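# Close the sliding door fully without slamming it

## Task

Slide the door until it is completely closed, and leave every other object where it was at the start. Slamming the door, whether opening or closing it, fails the task, and so does the robot toppling or finishing tilted. The door must stay shut without the robot holding it.

## Robot and tools

ROBOT. TidyBot++ is a wheeled base, 0.54 m long, 0.50 m wide and 0.38 m tall, driven by four powered casters. It carries one seven-joint arm with a two-finger gripper. The shoulder sits 0.12 m ahead of the base centre and 0.68 m above the floor. The arm begins folded with the hand pointing down, sticking out up to 0.08 m past the base front, with the elbow up to 1.15 m high. Cameras: base_camera is fixed on the base front (pinhole, 644x364). wrist_camera is a fisheye (644x476) that looks along the hand.

FRAMES. The base frame has its origin on the floor below the base centre, x forward, y left, z up. hand_pose is reported in this frame. It is the point halfway between the finger pads. Its z axis runs out along the fingers, and its y axis is the line the pads close along. The odometry frame is the base frame as it stood at scene start. base_odometry counts wheel turns, so slip reads as travel and drift builds up. Heading is positive to the left, from -3.142 to 3.142. base_tilt is in degrees, with forward lean and right lean positive. Each carries a fixed bias of about 1 degree.

execute_actions. Argument "actions" is a list holding one action or none. An empty list just reports state and images. Argument "cameras" lists "base_camera", "wrist_camera" or "all". Omitting it, null or ["all"] gives both; [] gives none. An action may hold "base", "joints" and "speeds". Its motions begin together but may end at different times, and no action runs longer than 15 s.
- "base" holds exactly one relative move, measured from where the base last reported itself. translate_m is metres, forward positive, -2 to 2. strafe_m is metres sideways, left positive, -2 to 2. rotate_rad is radians turned in place, counter-clockwise from above positive, -6.3 to 6.3.
- "joints" is a single dictionary for the one arm. It gives absolute targets in radians by name: joint_1_rad (any angle; positive turns the arm clockwise from above, opposite to heading), joint_2_rad shoulder (-2.249 to 2.249), joint_3_rad (any angle; from 3.14, positive moves a forward-bent forearm toward the robot's right), joint_4_rad elbow (-2.579 to 2.579), joint_5_rad (any angle; positive moves a bent hand to the right), joint_6_rad wrist (-2.099 to 2.099), joint_7_rad (any angle; hand down, positive is counter-clockwise from above, and at 1.57 the fingers open left/right). gripper_pos runs from 0 (open, about 85 mm gap) to 1 (closed, squeezing about 100 N per finger). Any-angle joints go the short way round, so turn in steps smaller than half a turn. Done tolerances are ±0.039 for joints 1 to 4, ±0.056 for joints 5 to 7, and ±0.03 for the gripper.
- "speeds" caps top speed for that action only. translate_m and strafe_m take 0.05 to 0.5 m/s; rotate_rad takes 0.1 to 1.57 rad/s. The defaults are the maxima. A base move that would need over 8.667 s is refused.
An unknown key or out-of-range number refuses the whole call, and nothing moves. A joint or base left out of an action may still be pushing toward an earlier target.

ARM GEOMETRY. The upper arm is 0.42 m, the forearm 0.31 m, and the hand 0.31 m to the hand point. Set joint_1_rad=0, joint_3_rad=3.14 and joint_5_rad=0 to keep the arm in the base's x-z plane. Each segment's angle from vertical (forward positive) is then: upper = j2, forearm = j2-j4, hand = j2-j4-j6. Reach forward is the sum of length*sin, and height above the shoulder is the sum of length*cos. A downward hand can reach at most about 0.94 m high, and only near the base. Friction leaves the hand 1 to 2 cm off, so correct with last command + (wanted - read). Joints move at up to 1.39 rad/s (1.22 for joints 5 to 7).

RESULT LINES. base_status and joint_status say how each motion ended. "done" for the base only means the wheels turned fully, even if the base stopped short. "off_target" means it is resting away from the target and may still push. "contact_stop" and "time_out" mean the old target is dropped and the part holds in place. "joint command not followed" with a "cause:" line means a self-collision check blocked the arm targets (the gripper still moves). Those targets may be retried with later actions. on_its_own reports motion you did not command. motor_effort gives a percentage of maximum, with the peak in brackets. Motor temperatures are listed in joint order. Further lines: "ARM HIT" means a hard hit on the base or the arm itself. A torque fault freezes the arm and gripper for 10 s and skips the rest of the call. The limits are 104.5 N m for joints 1 to 4 and 51.3 N m for joints 5 to 7. MOTOR HOT appears from 60 °C, and an OVER-TEMPERATURE FAULT at 75 °C makes the arm sag; joints then say limit_stop_at_motor_heat, so resend the targets. "pictures" names the returned images in order.

wait: "seconds" from 0 to 10. It commands nothing and returns state and images. zoom_image: "camera" (base_camera or wrist_camera) and "region" [x0, y0, x1, y1] in pixels of that camera's latest full image, with the origin at top-left and the region no larger than 504x504. read_manual: optional "section", only "licences"; it does not move anything. finished_scene: "scene" is the current scene number. It ends the scene for good and reports success, so call it only once the door stays shut.

CAUTIONS. Move the door gently, because a slam in either direction is a failure. Never drive the base while the arm is caught on something about 0.8 m or higher, or the robot may tip. Sideways force on a raised hand can lift wheels, and pushing the arm against an edge can shove or tilt the base. Retracting the arm or backing away fixes that. A blocked base keeps pushing until it times out. Avoid hard pushes and drops, and leave other objects undisturbed. The robot holds its last command while you think.

Each tool is called after "Call:" as name(argument=value, ...), one argument or row to a line, values as JSON.

## Session

Call:
execute_actions(
  actions=[],
)

Scene clock: 0.00 s.
Motor temperatures (°C, as the motors report them): [34 32 30 31 35 42 46]
base_odometry: x=+0.000 y=+0.000 heading=+0.000 (m, m, rad; odometry frame)
base_tilt: forward=+0.5 right=-0.3 (deg)
base_status: not commanded
joint_positions: joint_1_rad=-0.050 joint_2_rad=-0.321 joint_3_rad=+3.175 joint_4_rad=-2.509 joint_5_rad=+0.039 joint_6_rad=-0.850 joint_7_rad=+1.567 gripper_pos=+0.000
joint_status: not commanded
motor_effort: joint_1_rad=-1 joint_2_rad=-1 joint_3_rad=+1 joint_4_rad=+12 joint_5_rad=+0 joint_6_rad=+1 joint_7_rad=+0 (%)
hand_pose: x=+0.2756 y=-0.0039 z=+0.5899 quat_wxyz=(+0.010, +0.998, +0.020, +0.052) (m; base frame)
pictures: base_camera, wrist_camera
Images, in order (width x height): base_camera 644x364, wrist_camera 644x476.

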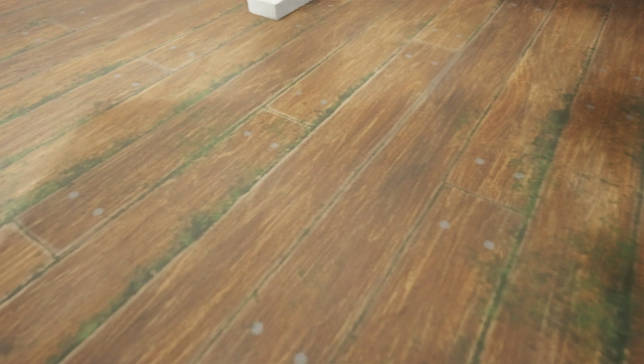

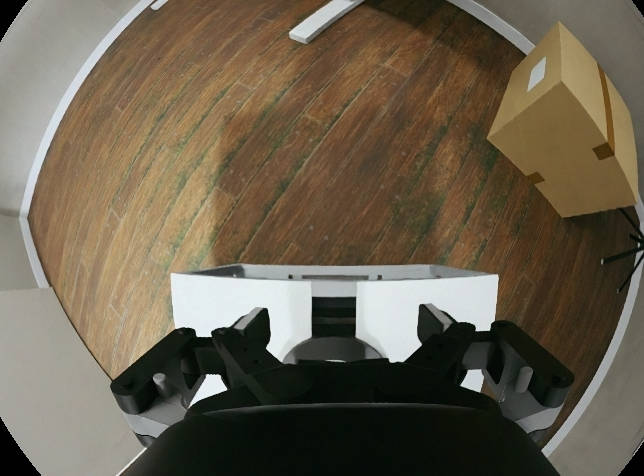

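Call:
execute_actions(
  actions=[
    {"joints":{"joint_2_rad":-0.6,"joint_4_rad":-2.3,"joint_6_rad":0.0}},
  ],
  cameras=["wrist_camera"],
)

Scene clock: 3.37 s.
Motor temperatures (°C, as the motors report them): [34 32 30 31 35 42 46]
base_odometry: x=+0.000 y=+0.000 heading=+0.000 (m, m, rad; odometry frame)
base_tilt: forward=+0.5 right=-0.3 (deg)
base_status: not commanded
joint_positions: joint_1_rad=-0.050 joint_2_rad=-0.600 joint_3_rad=+3.175 joint_4_rad=-2.301 joint_5_rad=+0.039 joint_6_rad=-0.022 joint_7_rad=+1.567 gripper_pos=+0.000
joint_status: all done
motor_effort: joint_1_rad=-1(1) joint_2_rad=-1(4) joint_3_rad=+1(1) joint_4_rad=+20(21) joint_5_rad=+0(0) joint_6_rad=+9(10) joint_7_rad=+0(0) (%)
hand_pose: x=+0.5012 y=+0.0050 z=+0.9408 quat_wxyz=(-0.003, +0.759, +0.016, +0.651) (m; base frame)
pictures: wrist_camera
Images, in order (width x height): wrist_camera 644x476.

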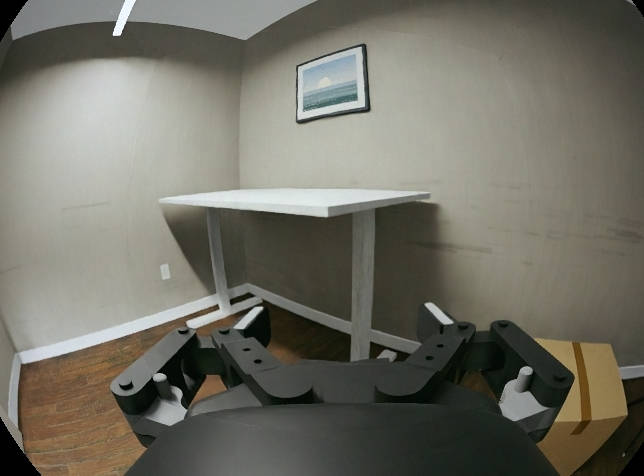

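Call:
execute_actions(
  actions=[
    {"joints":{"joint_1_rad":-1.6}},
  ],
  cameras=["wrist_camera"],
)

Call:
execute_actions(
  actions=[
    {"joints":{"joint_1_rad":-2.9}},
  ],
  cameras=["wrist_camera"],
)

Scene clock: 8.43 s.
Motor temperatures (°C, as the motors report them): [34 32 30 31 35 42 46]
base_odometry: x=+0.000 y=+0.000 heading=+0.000 (m, m, rad; odometry frame)
base_tilt: forward=+0.6 right=-0.3 (deg)
base_status: not commanded
joint_positions: joint_1_rad=-1.590 joint_2_rad=-0.600 joint_3_rad=+3.175 joint_4_rad=-2.301 joint_5_rad=+0.039 joint_6_rad=-0.022 joint_7_rad=+1.567 gripper_pos=+0.000
joint_status: all done
motor_effort: joint_1_rad=-1(1) joint_2_rad=-1(1) joint_3_rad=+0(1) joint_4_rad=+20(20) joint_5_rad=+0(0) joint_6_rad=+9(9) joint_7_rad=+0(0) (%)
hand_pose: x=+0.1258 y=+0.3821 z=+0.9408 quat_wxyz=(-0.455, +0.534, +0.540, +0.466) (m; base frame)
pictures: wrist_camera
Images, in order (width x height): wrist_camera 644x476.

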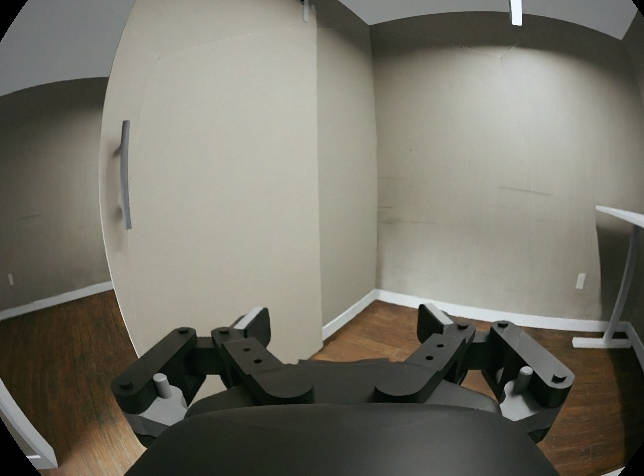

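Scene clock: 11.00 s.
Motor temperatures (°C, as the motors report them): [34 32 30 31 35 42 46]
base_odometry: x=+0.000 y=+0.000 heading=+0.000 (m, m, rad; odometry frame)
base_tilt: forward=+0.5 right=-0.3 (deg)
base_status: not commanded
joint_positions: joint_1_rad=-2.890 joint_2_rad=-0.600 joint_3_rad=+3.175 joint_4_rad=-2.301 joint_5_rad=+0.039 joint_6_rad=-0.022 joint_7_rad=+1.567 gripper_pos=+0.000
joint_status: all done
motor_effort: joint_1_rad=-1(0) joint_2_rad=-1(1) joint_3_rad=+1(1) joint_4_rad=+20(20) joint_5_rad=+0(0) joint_6_rad=+9(9) joint_7_rad=+0(0) (%)
hand_pose: x=-0.2474 y=+0.1088 z=+0.9408 quat_wxyz=(-0.644, +0.098, +0.753, +0.095) (m; base frame)
pictures: wrist_camera
Images, in order (width x height): wrist_camera 644x476.

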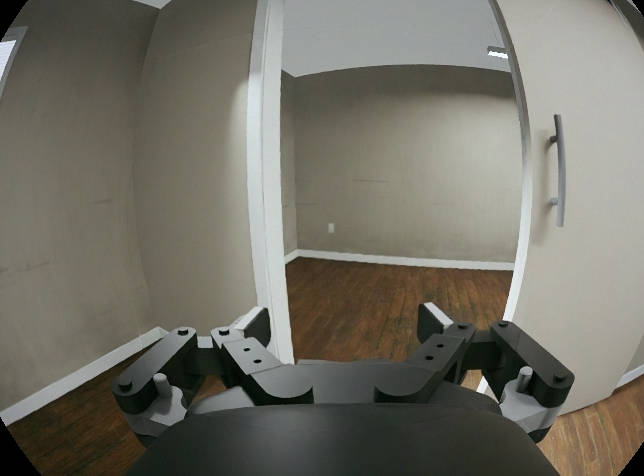

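Call:
execute_actions(
  actions=[
    {"base":{"rotate_rad":2.5},"joints":{"joint_1_rad":0.01,"joint_3_rad":3.14,"joint_5_rad":0,"joint_2_rad":-0.6,"joint_4_rad":-2.3,"joint_6_rad":0.15},"speeds":{"rotate_rad":1.2}},
  ],
)

Scene clock: 20.93 s.
Motor temperatures (°C, as the motors report them): [34 32 30 31 35 42 46]
base_odometry: x=+0.000 y=+0.000 heading=+2.500 (m, m, rad; odometry frame)
base_tilt: forward=+0.4 right=-0.3 (deg)
base_status: done
joint_positions: joint_1_rad=+0.000 joint_2_rad=-0.600 joint_3_rad=+3.154 joint_4_rad=-2.301 joint_5_rad=+0.020 joint_6_rad=+0.112 joint_7_rad=+1.567 gripper_pos=+0.000
joint_status: all done
motor_effort: joint_1_rad=-1(1) joint_2_rad=-1(2) joint_3_rad=+1(1) joint_4_rad=+20(21) joint_5_rad=+0(0) joint_6_rad=+9(9) joint_7_rad=+0(0) (%)
hand_pose: x=+0.5045 y=-0.0041 z=+0.9824 quat_wxyz=(+0.006, +0.714, +0.001, +0.700) (m; base frame)
pictures: base_camera, wrist_camera
Images, in order (width x height): base_camera 644x364, wrist_camera 644x476.

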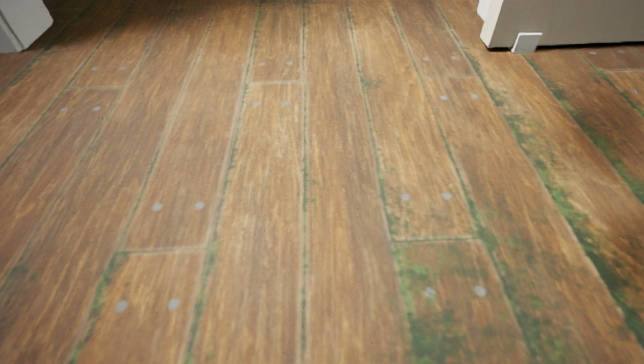

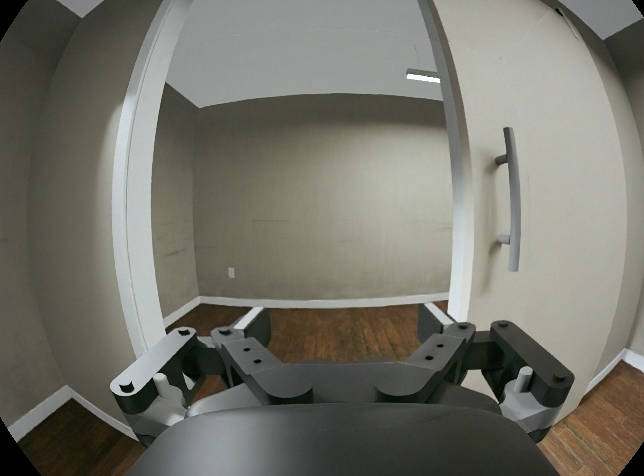

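Call:
execute_actions(
  actions=[
    {"base":{"rotate_rad":0.04},"joints":{"joint_2_rad":0.0,"joint_3_rad":3.13,"joint_5_rad":-0.02,"joint_4_rad":-1.72,"joint_6_rad":0.13}},
  ],
  cameras=[],
)

Call:
execute_actions(
  actions=[
    {"base":{"strafe_m":-0.45}},
  ],
)

Scene clock: 30.43 s.
Motor temperatures (°C, as the motors report them): [34 32 30 31 35 42 46]
base_odometry: x=+0.000 y=+0.000 heading=+2.540 (m, m, rad; odometry frame)
base_tilt: forward=+0.5 right=-0.3 (deg)
base_status: done
joint_positions: joint_1_rad=+0.001 joint_2_rad=+0.000 joint_3_rad=+3.145 joint_4_rad=-1.734 joint_5_rad=+0.001 joint_6_rad=+0.112 joint_7_rad=+1.567 gripper_pos=+0.000
joint_status: all done
motor_effort: joint_1_rad=-1(2) joint_2_rad=-20(21) joint_3_rad=+1(2) joint_4_rad=+20(21) joint_5_rad=+0(1) joint_6_rad=+9(9) joint_7_rad=+0(0) (%)
hand_pose: x=+0.7401 y=-0.0017 z=+1.0358 quat_wxyz=(+0.001, +0.725, -0.003, +0.689) (m; base frame)
pictures: none
No camera images: the call's "cameras" was empty. Leave "cameras" out to get every camera's image.

Scene clock: 32.70 s.
Motor temperatures (°C, as the motors report them): [34 32 30 31 35 42 46]
base_odometry: x=+0.254 y=+0.371 heading=+2.540 (m, m, rad; odometry frame)
base_tilt: forward=+0.6 right=-0.3 (deg)
base_status: done
joint_positions: joint_1_rad=+0.010 joint_2_rad=+0.000 joint_3_rad=+3.137 joint_4_rad=-1.734 joint_5_rad=+0.000 joint_6_rad=+0.112 joint_7_rad=+1.567 gripper_pos=+0.000
joint_status: not commanded
motor_effort: joint_1_rad=-1(3) joint_2_rad=-20(21) joint_3_rad=+0(2) joint_4_rad=+20(20) joint_5_rad=+0(0) joint_6_rad=+9(9) joint_7_rad=+0(0) (%)
hand_pose: x=+0.7400 y=-0.0018 z=+1.0358 quat_wxyz=(+0.001, +0.725, -0.003, +0.689) (m; base frame)
pictures: base_camera, wrist_camera
Images, in order (width x height): base_camera 644x364, wrist_camera 644x476.

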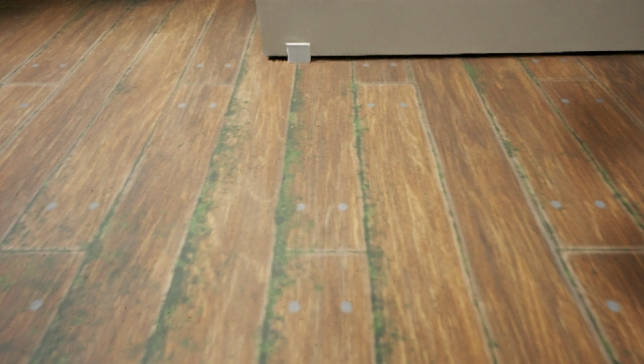

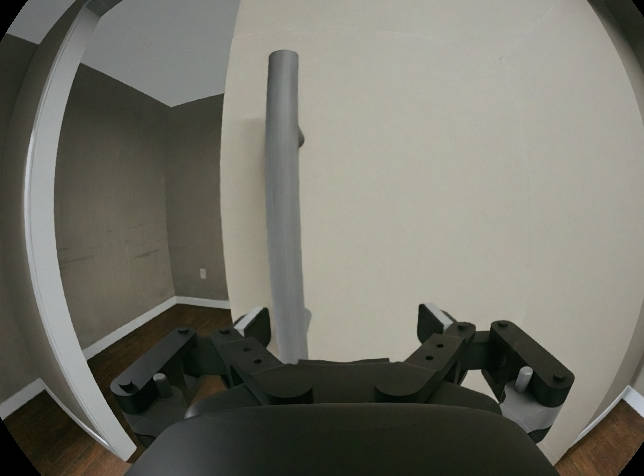

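Call:
execute_actions(
  actions=[
    {"base":{"strafe_m":0.045}},
  ],
  cameras=[],
)

Call:
execute_actions(
  actions=[
    {"base":{"translate_m":0.07},"speeds":{"translate_m":0.1}},
  ],
  cameras=["wrist_camera"],
)

Scene clock: 37.43 s.
Motor temperatures (°C, as the motors report them): [34 32 30 31 35 42 46]
base_odometry: x=+0.229 y=+0.334 heading=+2.541 (m, m, rad; odometry frame)
base_tilt: forward=+0.5 right=-0.3 (deg)
base_status: done
joint_positions: joint_1_rad=+0.007 joint_2_rad=+0.000 joint_3_rad=+3.130 joint_4_rad=-1.734 joint_5_rad=+0.000 joint_6_rad=+0.112 joint_7_rad=+1.567 gripper_pos=+0.000
joint_status: not commanded
motor_effort: joint_1_rad=-1(1) joint_2_rad=-20(21) joint_3_rad=+0(2) joint_4_rad=+20(20) joint_5_rad=+0(0) joint_6_rad=+8(10) joint_7_rad=+0(0) (%)
hand_pose: x=+0.7399 y=+0.0042 z=+1.0359 quat_wxyz=(-0.003, +0.725, +0.000, +0.689) (m; base frame)
pictures: none
No camera images: the call's "cameras" was empty. Leave "cameras" out to get every camera's image.

Scene clock: 38.73 s.
Motor temperatures (°C, as the motors report them): [34 32 30 31 35 42 46]
base_odometry: x=+0.171 y=+0.374 heading=+2.540 (m, m, rad; odometry frame)
base_tilt: forward=+0.5 right=-0.3 (deg)
base_status: done
joint_positions: joint_1_rad=+0.007 joint_2_rad=+0.002 joint_3_rad=+3.130 joint_4_rad=-1.732 joint_5_rad=+0.000 joint_6_rad=+0.112 joint_7_rad=+1.567 gripper_pos=+0.000
joint_status: not commanded
motor_effort: joint_1_rad=-1(1) joint_2_rad=-21(23) joint_3_rad=+0(1) joint_4_rad=+20(21) joint_5_rad=+0(0) joint_6_rad=+9(10) joint_7_rad=+0(0) (%)
hand_pose: x=+0.7407 y=+0.0042 z=+1.0356 quat_wxyz=(-0.003, +0.725, +0.000, +0.689) (m; base frame)
pictures: wrist_camera
Images, in order (width x height): wrist_camera 644x476.

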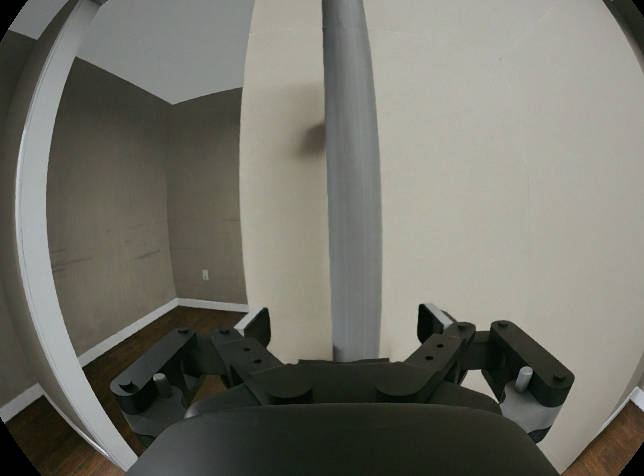

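Call:
execute_actions(
  actions=[
    {"joints":{"gripper_pos":0.62}},
  ],
  cameras=["wrist_camera"],
)

Call:
execute_actions(
  actions=[
    {"base":{"strafe_m":0.15},"speeds":{"strafe_m":0.05}},
  ],
)

Scene clock: 45.47 s.
Motor temperatures (°C, as the motors report them): [34 32 30 31 35 42 46]
base_odometry: x=+0.171 y=+0.374 heading=+2.540 (m, m, rad; odometry frame)
base_tilt: forward=+0.5 right=-0.3 (deg)
base_status: not commanded
joint_positions: joint_1_rad=+0.009 joint_2_rad=+0.002 joint_3_rad=+3.131 joint_4_rad=-1.732 joint_5_rad=-0.001 joint_6_rad=+0.112 joint_7_rad=+1.567 gripper_pos=+0.620
joint_status: all done
motor_effort: joint_1_rad=-1(5) joint_2_rad=-20(21) joint_3_rad=+0(3) joint_4_rad=+20(21) joint_5_rad=+0(0) joint_6_rad=+9(10) joint_7_rad=+0(0) (%)
hand_pose: x=+0.7407 y=+0.0022 z=+1.0356 quat_wxyz=(-0.002, +0.725, -0.001, +0.689) (m; base frame)
pictures: wrist_camera
Images, in order (width x height): wrist_camera 644x476.

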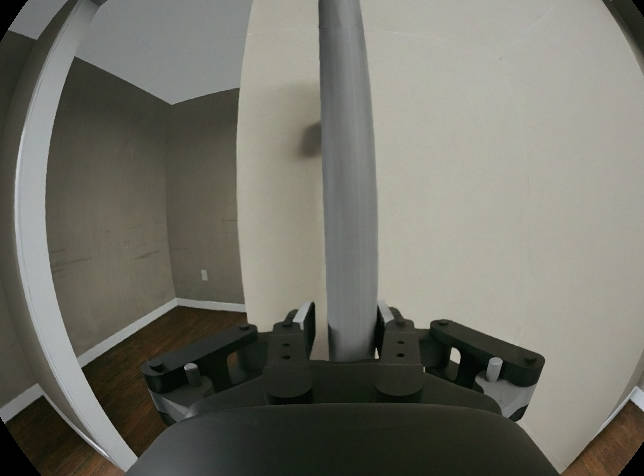

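Scene clock: 49.30 s.
Motor temperatures (°C, as the motors report them): [34 32 30 31 35 42 46]
base_odometry: x=+0.086 y=+0.250 heading=+2.540 (m, m, rad; odometry frame)
base_tilt: forward=+0.5 right=-0.3 (deg)
base_status: done
joint_positions: joint_1_rad=+0.041 joint_2_rad=+0.008 joint_3_rad=+3.161 joint_4_rad=-1.726 joint_5_rad=-0.006 joint_6_rad=+0.112 joint_7_rad=+1.567 gripper_pos=+0.620
joint_status: not commanded
motor_effort: joint_1_rad=-4(13) joint_2_rad=-21(24) joint_3_rad=-3(11) joint_4_rad=+22(23) joint_5_rad=+0(1) joint_6_rad=+10(11) joint_7_rad=+0(0) (%)
hand_pose: x=+0.7425 y=-0.0362 z=+1.0361 quat_wxyz=(+0.018, +0.724, -0.025, +0.689) (m; base frame)
pictures: base_camera, wrist_camera
Images, in order (width x height): base_camera 644x364, wrist_camera 644x476.

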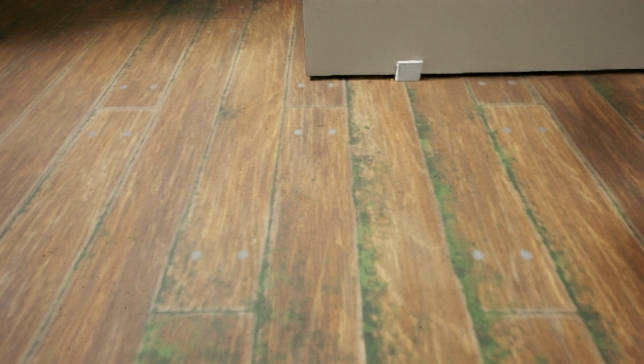

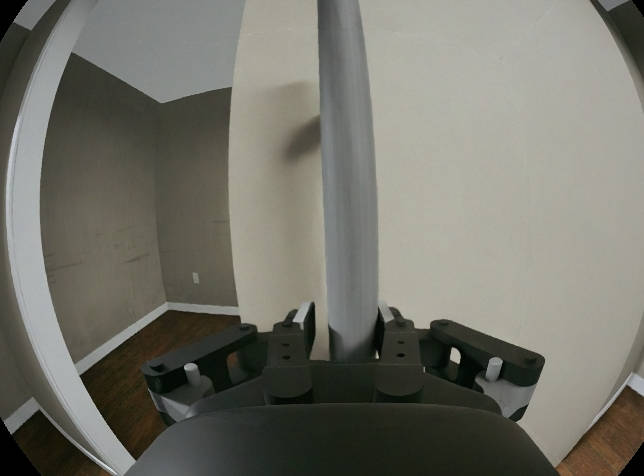

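Call:
execute_actions(
  actions=[
    {"base":{"strafe_m":0.55},"speeds":{"strafe_m":0.075}},
  ],
)

Scene clock: 59.47 s.
Motor temperatures (°C, as the motors report them): [34 32 30 31 35 42 46]
base_odometry: x=-0.225 y=-0.203 heading=+2.540 (m, m, rad; odometry frame)
base_tilt: forward=+0.5 right=-0.3 (deg)
base_status: done
joint_positions: joint_1_rad=+0.031 joint_2_rad=+0.007 joint_3_rad=+3.152 joint_4_rad=-1.725 joint_5_rad=-0.007 joint_6_rad=+0.112 joint_7_rad=+1.567 gripper_pos=+0.620
joint_status: not commanded
motor_effort: joint_1_rad=-2(16) joint_2_rad=-20(24) joint_3_rad=-1(14) joint_4_rad=+20(24) joint_5_rad=+0(1) joint_6_rad=+9(11) joint_7_rad=+0(0) (%)
hand_pose: x=+0.7429 y=-0.0247 z=+1.0368 quat_wxyz=(+0.011, +0.724, -0.019, +0.689) (m; base frame)
pictures: base_camera, wrist_camera
Images, in order (width x height): base_camera 644x364, wrist_camera 644x476.

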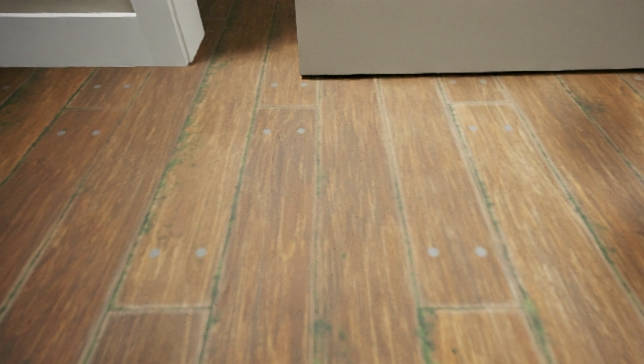

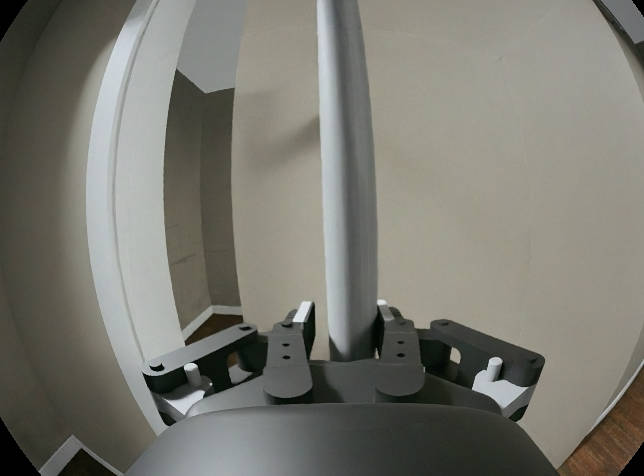

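Call:
execute_actions(
  actions=[
    {"base":{"strafe_m":0.2},"speeds":{"strafe_m":0.05}},
  ],
)

Scene clock: 65.93 s.
Motor temperatures (°C, as the motors report them): [34 32 30 31 35 42 46]
base_odometry: x=-0.339 y=-0.368 heading=+2.539 (m, m, rad; odometry frame)
base_tilt: forward=+0.6 right=-0.3 (deg)
base_status: done
joint_positions: joint_1_rad=+0.042 joint_2_rad=+0.008 joint_3_rad=+3.161 joint_4_rad=-1.723 joint_5_rad=-0.007 joint_6_rad=+0.112 joint_7_rad=+1.567 gripper_pos=+0.620
joint_status: not commanded
motor_effort: joint_1_rad=-4(13) joint_2_rad=-21(24) joint_3_rad=-3(12) joint_4_rad=+22(23) joint_5_rad=+0(1) joint_6_rad=+10(11) joint_7_rad=+0(0) (%)
hand_pose: x=+0.7429 y=-0.0371 z=+1.0369 quat_wxyz=(+0.018, +0.724, -0.026, +0.689) (m; base frame)
pictures: base_camera, wrist_camera
Images, in order (width x height): base_camera 644x364, wrist_camera 644x476.

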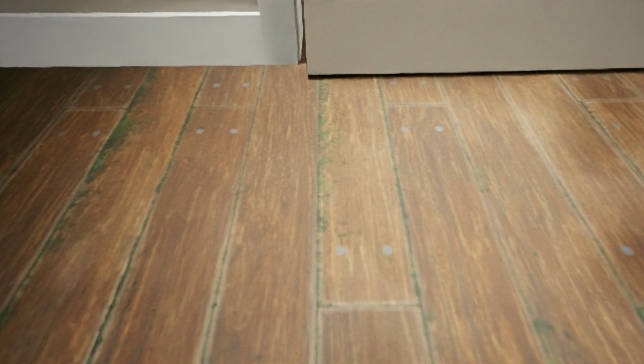

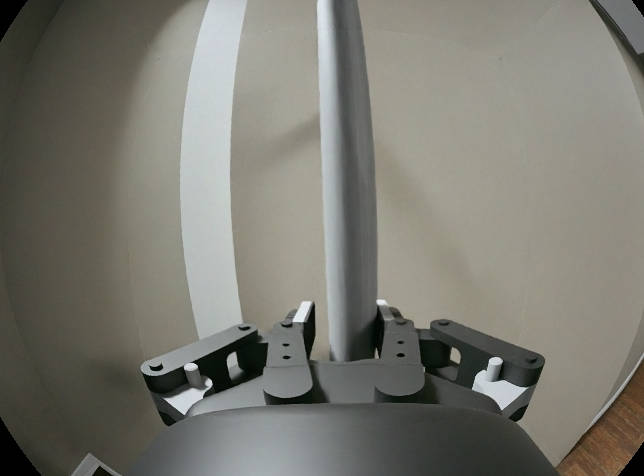

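Call:
execute_actions(
  actions=[
    {"base":{"strafe_m":0.05},"speeds":{"strafe_m":0.05}},
  ],
)

Scene clock: 69.03 s.
Motor temperatures (°C, as the motors report them): [34 32 30 31 35 42 46]
base_odometry: x=-0.367 y=-0.409 heading=+2.539 (m, m, rad; odometry frame)
base_tilt: forward=+0.4 right=-0.3 (deg)
base_status: done
joint_positions: joint_1_rad=+0.040 joint_2_rad=+0.007 joint_3_rad=+3.160 joint_4_rad=-1.724 joint_5_rad=-0.007 joint_6_rad=+0.112 joint_7_rad=+1.567 gripper_pos=+0.620
joint_status: not commanded
motor_effort: joint_1_rad=-4(14) joint_2_rad=-21(24) joint_3_rad=-3(12) joint_4_rad=+22(23) joint_5_rad=+0(1) joint_6_rad=+10(11) joint_7_rad=+0(0) (%)
hand_pose: x=+0.7423 y=-0.0354 z=+1.0375 quat_wxyz=(+0.017, +0.723, -0.025, +0.690) (m; base frame)
pictures: base_camera, wrist_camera
Images, in order (width x height): base_camera 644x364, wrist_camera 644x476.

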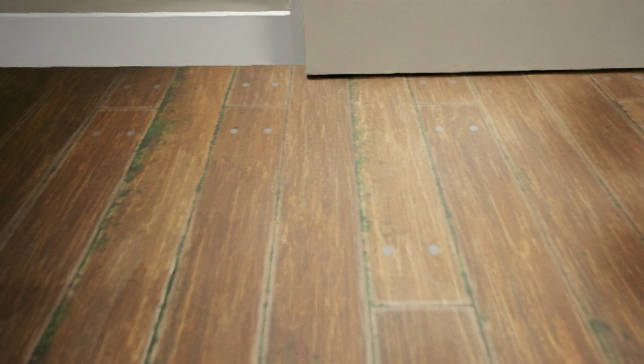

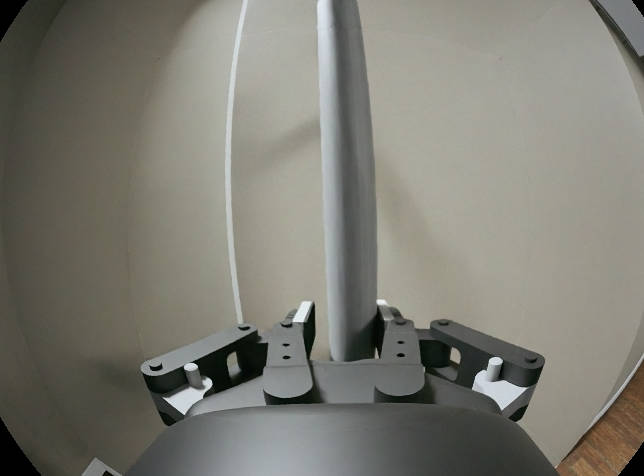

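Call:
execute_actions(
  actions=[
    {"base":{"strafe_m":0.04},"speeds":{"strafe_m":0.05}},
  ],
)

Scene clock: 73.10 s.
Motor temperatures (°C, as the motors report them): [34 32 30 31 35 42 46]
base_odometry: x=-0.390 y=-0.441 heading=+2.538 (m, m, rad; odometry frame)
base_tilt: forward=+0.5 right=-0.3 (deg)
base_status: done
joint_positions: joint_1_rad=+0.063 joint_2_rad=+0.007 joint_3_rad=+3.179 joint_4_rad=-1.724 joint_5_rad=-0.007 joint_6_rad=+0.112 joint_7_rad=+1.567 gripper_pos=+0.620
joint_status: not commanded
motor_effort: joint_1_rad=-10(14) joint_2_rad=-23(24) joint_3_rad=-8(12) joint_4_rad=+19(22) joint_5_rad=+1(1) joint_6_rad=+9(10) joint_7_rad=+0(1) (%)
hand_pose: x=+0.7407 y=-0.0610 z=+1.0376 quat_wxyz=(+0.031, +0.723, -0.040, +0.689) (m; base frame)
pictures: base_camera, wrist_camera
Images, in order (width x height): base_camera 644x364, wrist_camera 644x476.

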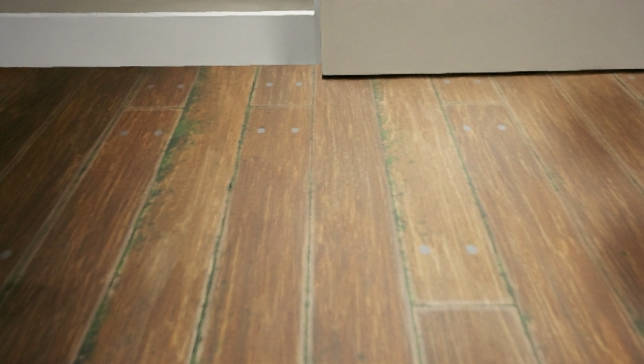

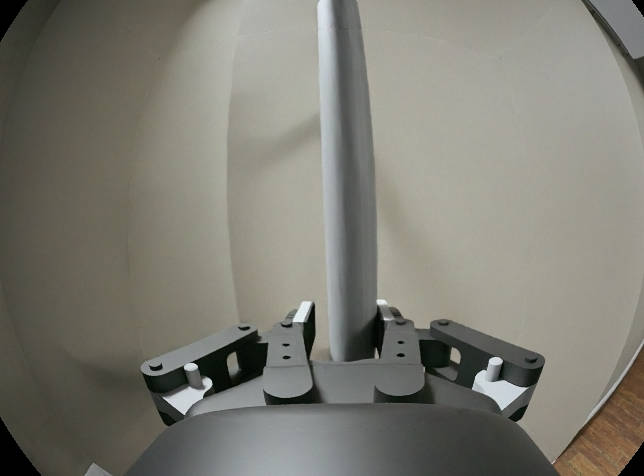

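Call:
execute_actions(
  actions=[
    {"base":{"strafe_m":0.03},"speeds":{"strafe_m":0.05}},
  ],
)

Scene clock: 76.40 s.
Motor temperatures (°C, as the motors report them): [34 32 30 31 35 42 46]
base_odometry: x=-0.407 y=-0.466 heading=+2.538 (m, m, rad; odometry frame)
base_tilt: forward=+0.5 right=-0.2 (deg)
base_status: done
joint_positions: joint_1_rad=+0.086 joint_2_rad=+0.009 joint_3_rad=+3.201 joint_4_rad=-1.722 joint_5_rad=-0.008 joint_6_rad=+0.112 joint_7_rad=+1.567 gripper_pos=+0.620
joint_status: not commanded
motor_effort: joint_1_rad=-16(17) joint_2_rad=-23(24) joint_3_rad=-14(16) joint_4_rad=+20(21) joint_5_rad=+1(1) joint_6_rad=+9(9) joint_7_rad=+0(0) (%)
hand_pose: x=+0.7383 y=-0.0897 z=+1.0376 quat_wxyz=(+0.047, +0.722, -0.057, +0.688) (m; base frame)
pictures: base_camera, wrist_camera
Images, in order (width x height): base_camera 644x364, wrist_camera 644x476.

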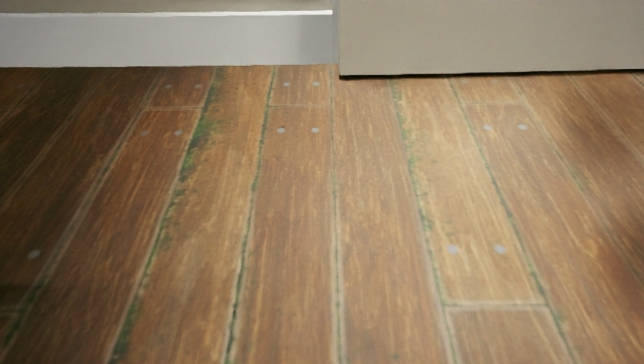

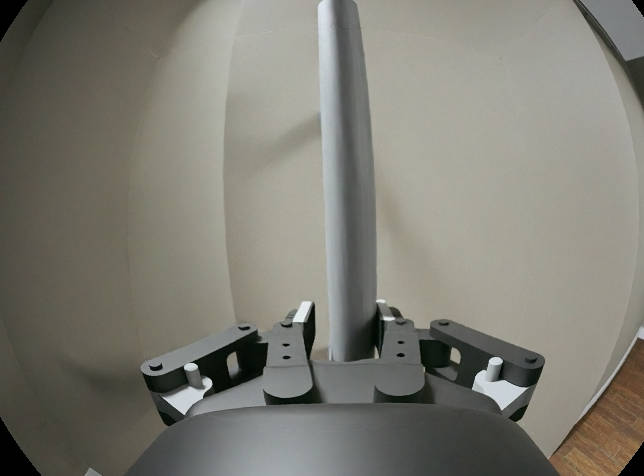

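Call:
execute_actions(
  actions=[
    {"base":{"strafe_m":-0.07},"speeds":{"strafe_m":0.05}},
  ],
  cameras=[],
)

Call:
execute_actions(
  actions=[
    {"joints":{"gripper_pos":0}},
  ],
)

Scene clock: 80.30 s.
Motor temperatures (°C, as the motors report them): [34 32 30 31 35 42 46]
base_odometry: x=-0.367 y=-0.408 heading=+2.538 (m, m, rad; odometry frame)
base_tilt: forward=+0.6 right=-0.3 (deg)
base_status: done
joint_positions: joint_1_rad=+0.029 joint_2_rad=+0.005 joint_3_rad=+3.148 joint_4_rad=-1.725 joint_5_rad=-0.008 joint_6_rad=+0.112 joint_7_rad=+1.567 gripper_pos=+0.620
joint_status: not commanded
motor_effort: joint_1_rad=-4(15) joint_2_rad=-20(24) joint_3_rad=-2(13) joint_4_rad=+20(24) joint_5_rad=+0(1) joint_6_rad=+9(12) joint_7_rad=+0(0) (%)
hand_pose: x=+0.7423 y=-0.0208 z=+1.0379 quat_wxyz=(+0.009, +0.723, -0.017, +0.690) (m; base frame)
pictures: none
No camera images: the call's "cameras" was empty. Leave "cameras" out to get every camera's image.

Scene clock: 81.20 s.
Motor temperatures (°C, as the motors report them): [34 32 30 31 35 42 46]
base_odometry: x=-0.367 y=-0.408 heading=+2.538 (m, m, rad; odometry frame)
base_tilt: forward=+0.5 right=-0.3 (deg)
base_status: not commanded
joint_positions: joint_1_rad=+0.019 joint_2_rad=+0.005 joint_3_rad=+3.140 joint_4_rad=-1.725 joint_5_rad=-0.008 joint_6_rad=+0.112 joint_7_rad=+1.567 gripper_pos=+0.000
joint_status: all done
motor_effort: joint_1_rad=-1(4) joint_2_rad=-20(21) joint_3_rad=+0(3) joint_4_rad=+20(21) joint_5_rad=+0(0) joint_6_rad=+9(9) joint_7_rad=+0(1) (%)
hand_pose: x=+0.7424 y=-0.0100 z=+1.0379 quat_wxyz=(+0.003, +0.724, -0.011, +0.690) (m; base frame)
pictures: base_camera, wrist_camera
Images, in order (width x height): base_camera 644x364, wrist_camera 644x476.

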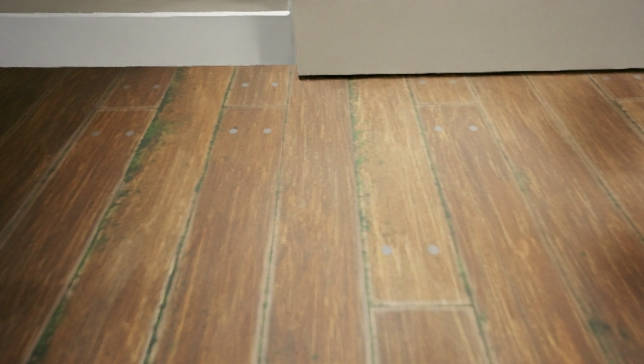

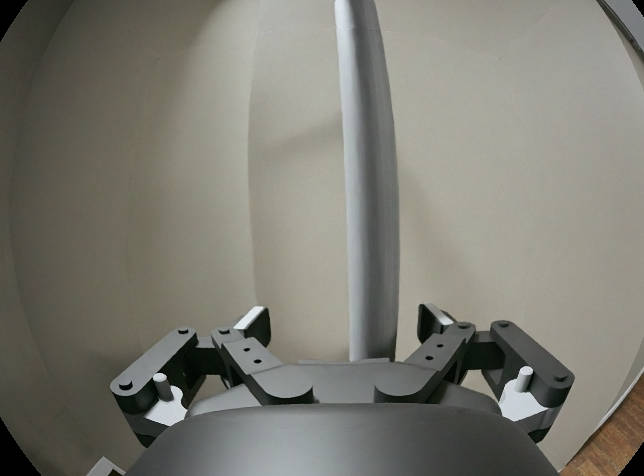

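Call:
execute_actions(
  actions=[
    {"base":{"translate_m":-0.25},"speeds":{"translate_m":0.2}},
  ],
  cameras=[],
)

Call:
execute_actions(
  actions=[
    {"joints":{"joint_6_rad":0.8}},
  ],
)

Scene clock: 86.37 s.
Motor temperatures (°C, as the motors report them): [34 32 30 31 35 42 46]
base_odometry: x=-0.161 y=-0.551 heading=+2.538 (m, m, rad; odometry frame)
base_tilt: forward=+0.5 right=-0.2 (deg)
base_status: done
joint_positions: joint_1_rad=+0.019 joint_2_rad=-0.001 joint_3_rad=+3.140 joint_4_rad=-1.725 joint_5_rad=-0.008 joint_6_rad=+0.112 joint_7_rad=+1.567 gripper_pos=+0.000
joint_status: not commanded
motor_effort: joint_1_rad=-1(0) joint_2_rad=-20(25) joint_3_rad=+0(1) joint_4_rad=+20(21) joint_5_rad=+0(0) joint_6_rad=+9(9) joint_7_rad=+0(0) (%)
hand_pose: x=+0.7402 y=-0.0099 z=+1.0418 quat_wxyz=(+0.003, +0.721, -0.011, +0.692) (m; base frame)
pictures: none
No camera images: the call's "cameras" was empty. Leave "cameras" out to get every camera's image.

Scene clock: 87.47 s.
Motor temperatures (°C, as the motors report them): [34 32 30 31 35 42 46]
base_odometry: x=-0.161 y=-0.551 heading=+2.538 (m, m, rad; odometry frame)
base_tilt: forward=+0.5 right=-0.3 (deg)
base_status: not commanded
joint_positions: joint_1_rad=+0.019 joint_2_rad=-0.002 joint_3_rad=+3.140 joint_4_rad=-1.722 joint_5_rad=-0.008 joint_6_rad=+0.783 joint_7_rad=+1.567 gripper_pos=+0.000
joint_status: all done
motor_effort: joint_1_rad=-1(1) joint_2_rad=-19(22) joint_3_rad=+0(0) joint_4_rad=+20(23) joint_5_rad=+0(0) joint_6_rad=+7(11) joint_7_rad=+0(0) (%)
hand_pose: x=+0.6796 y=-0.0104 z=+1.2403 quat_wxyz=(+0.005, +0.451, -0.009, +0.892) (m; base frame)
pictures: base_camera, wrist_camera
Images, in order (width x height): base_camera 644x364, wrist_camera 644x476.

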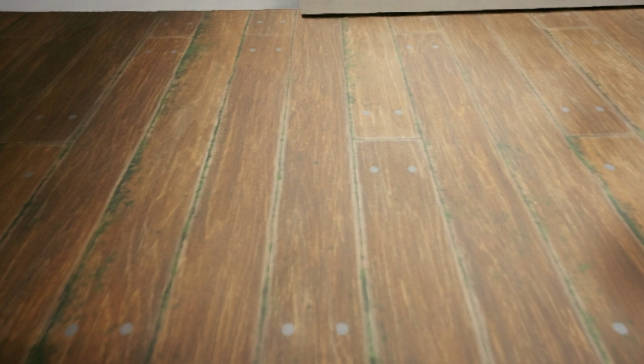

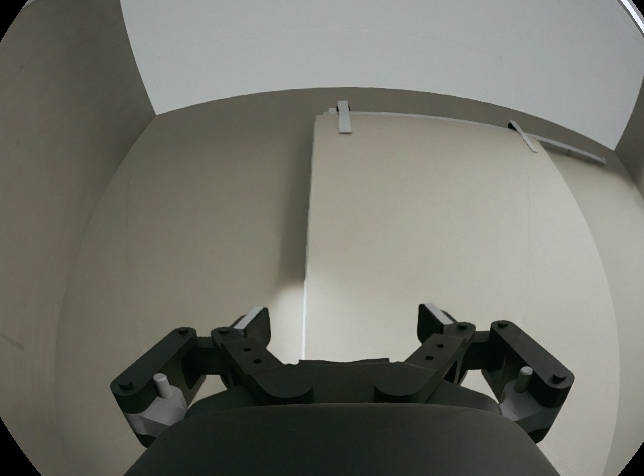

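Call:
zoom_image(
  camera="wrist_camera",
  region=[290,80,390,150],
)

Region (290, 80, 390, 150) of wrist_camera's 644x476 image, scaled by 5.040; it fills the top 353 rows of this view, and the rest is white.

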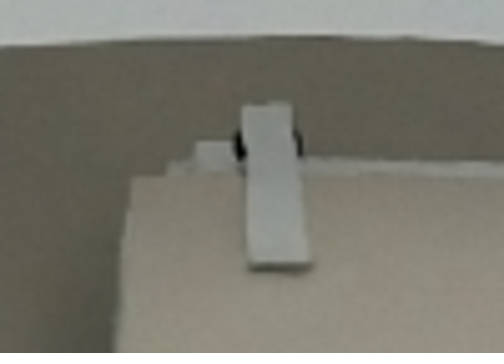

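The roller is against the rail's end stop.

Call:
finished_scene(
  scene=1,
)

The scene is finished: the task was done.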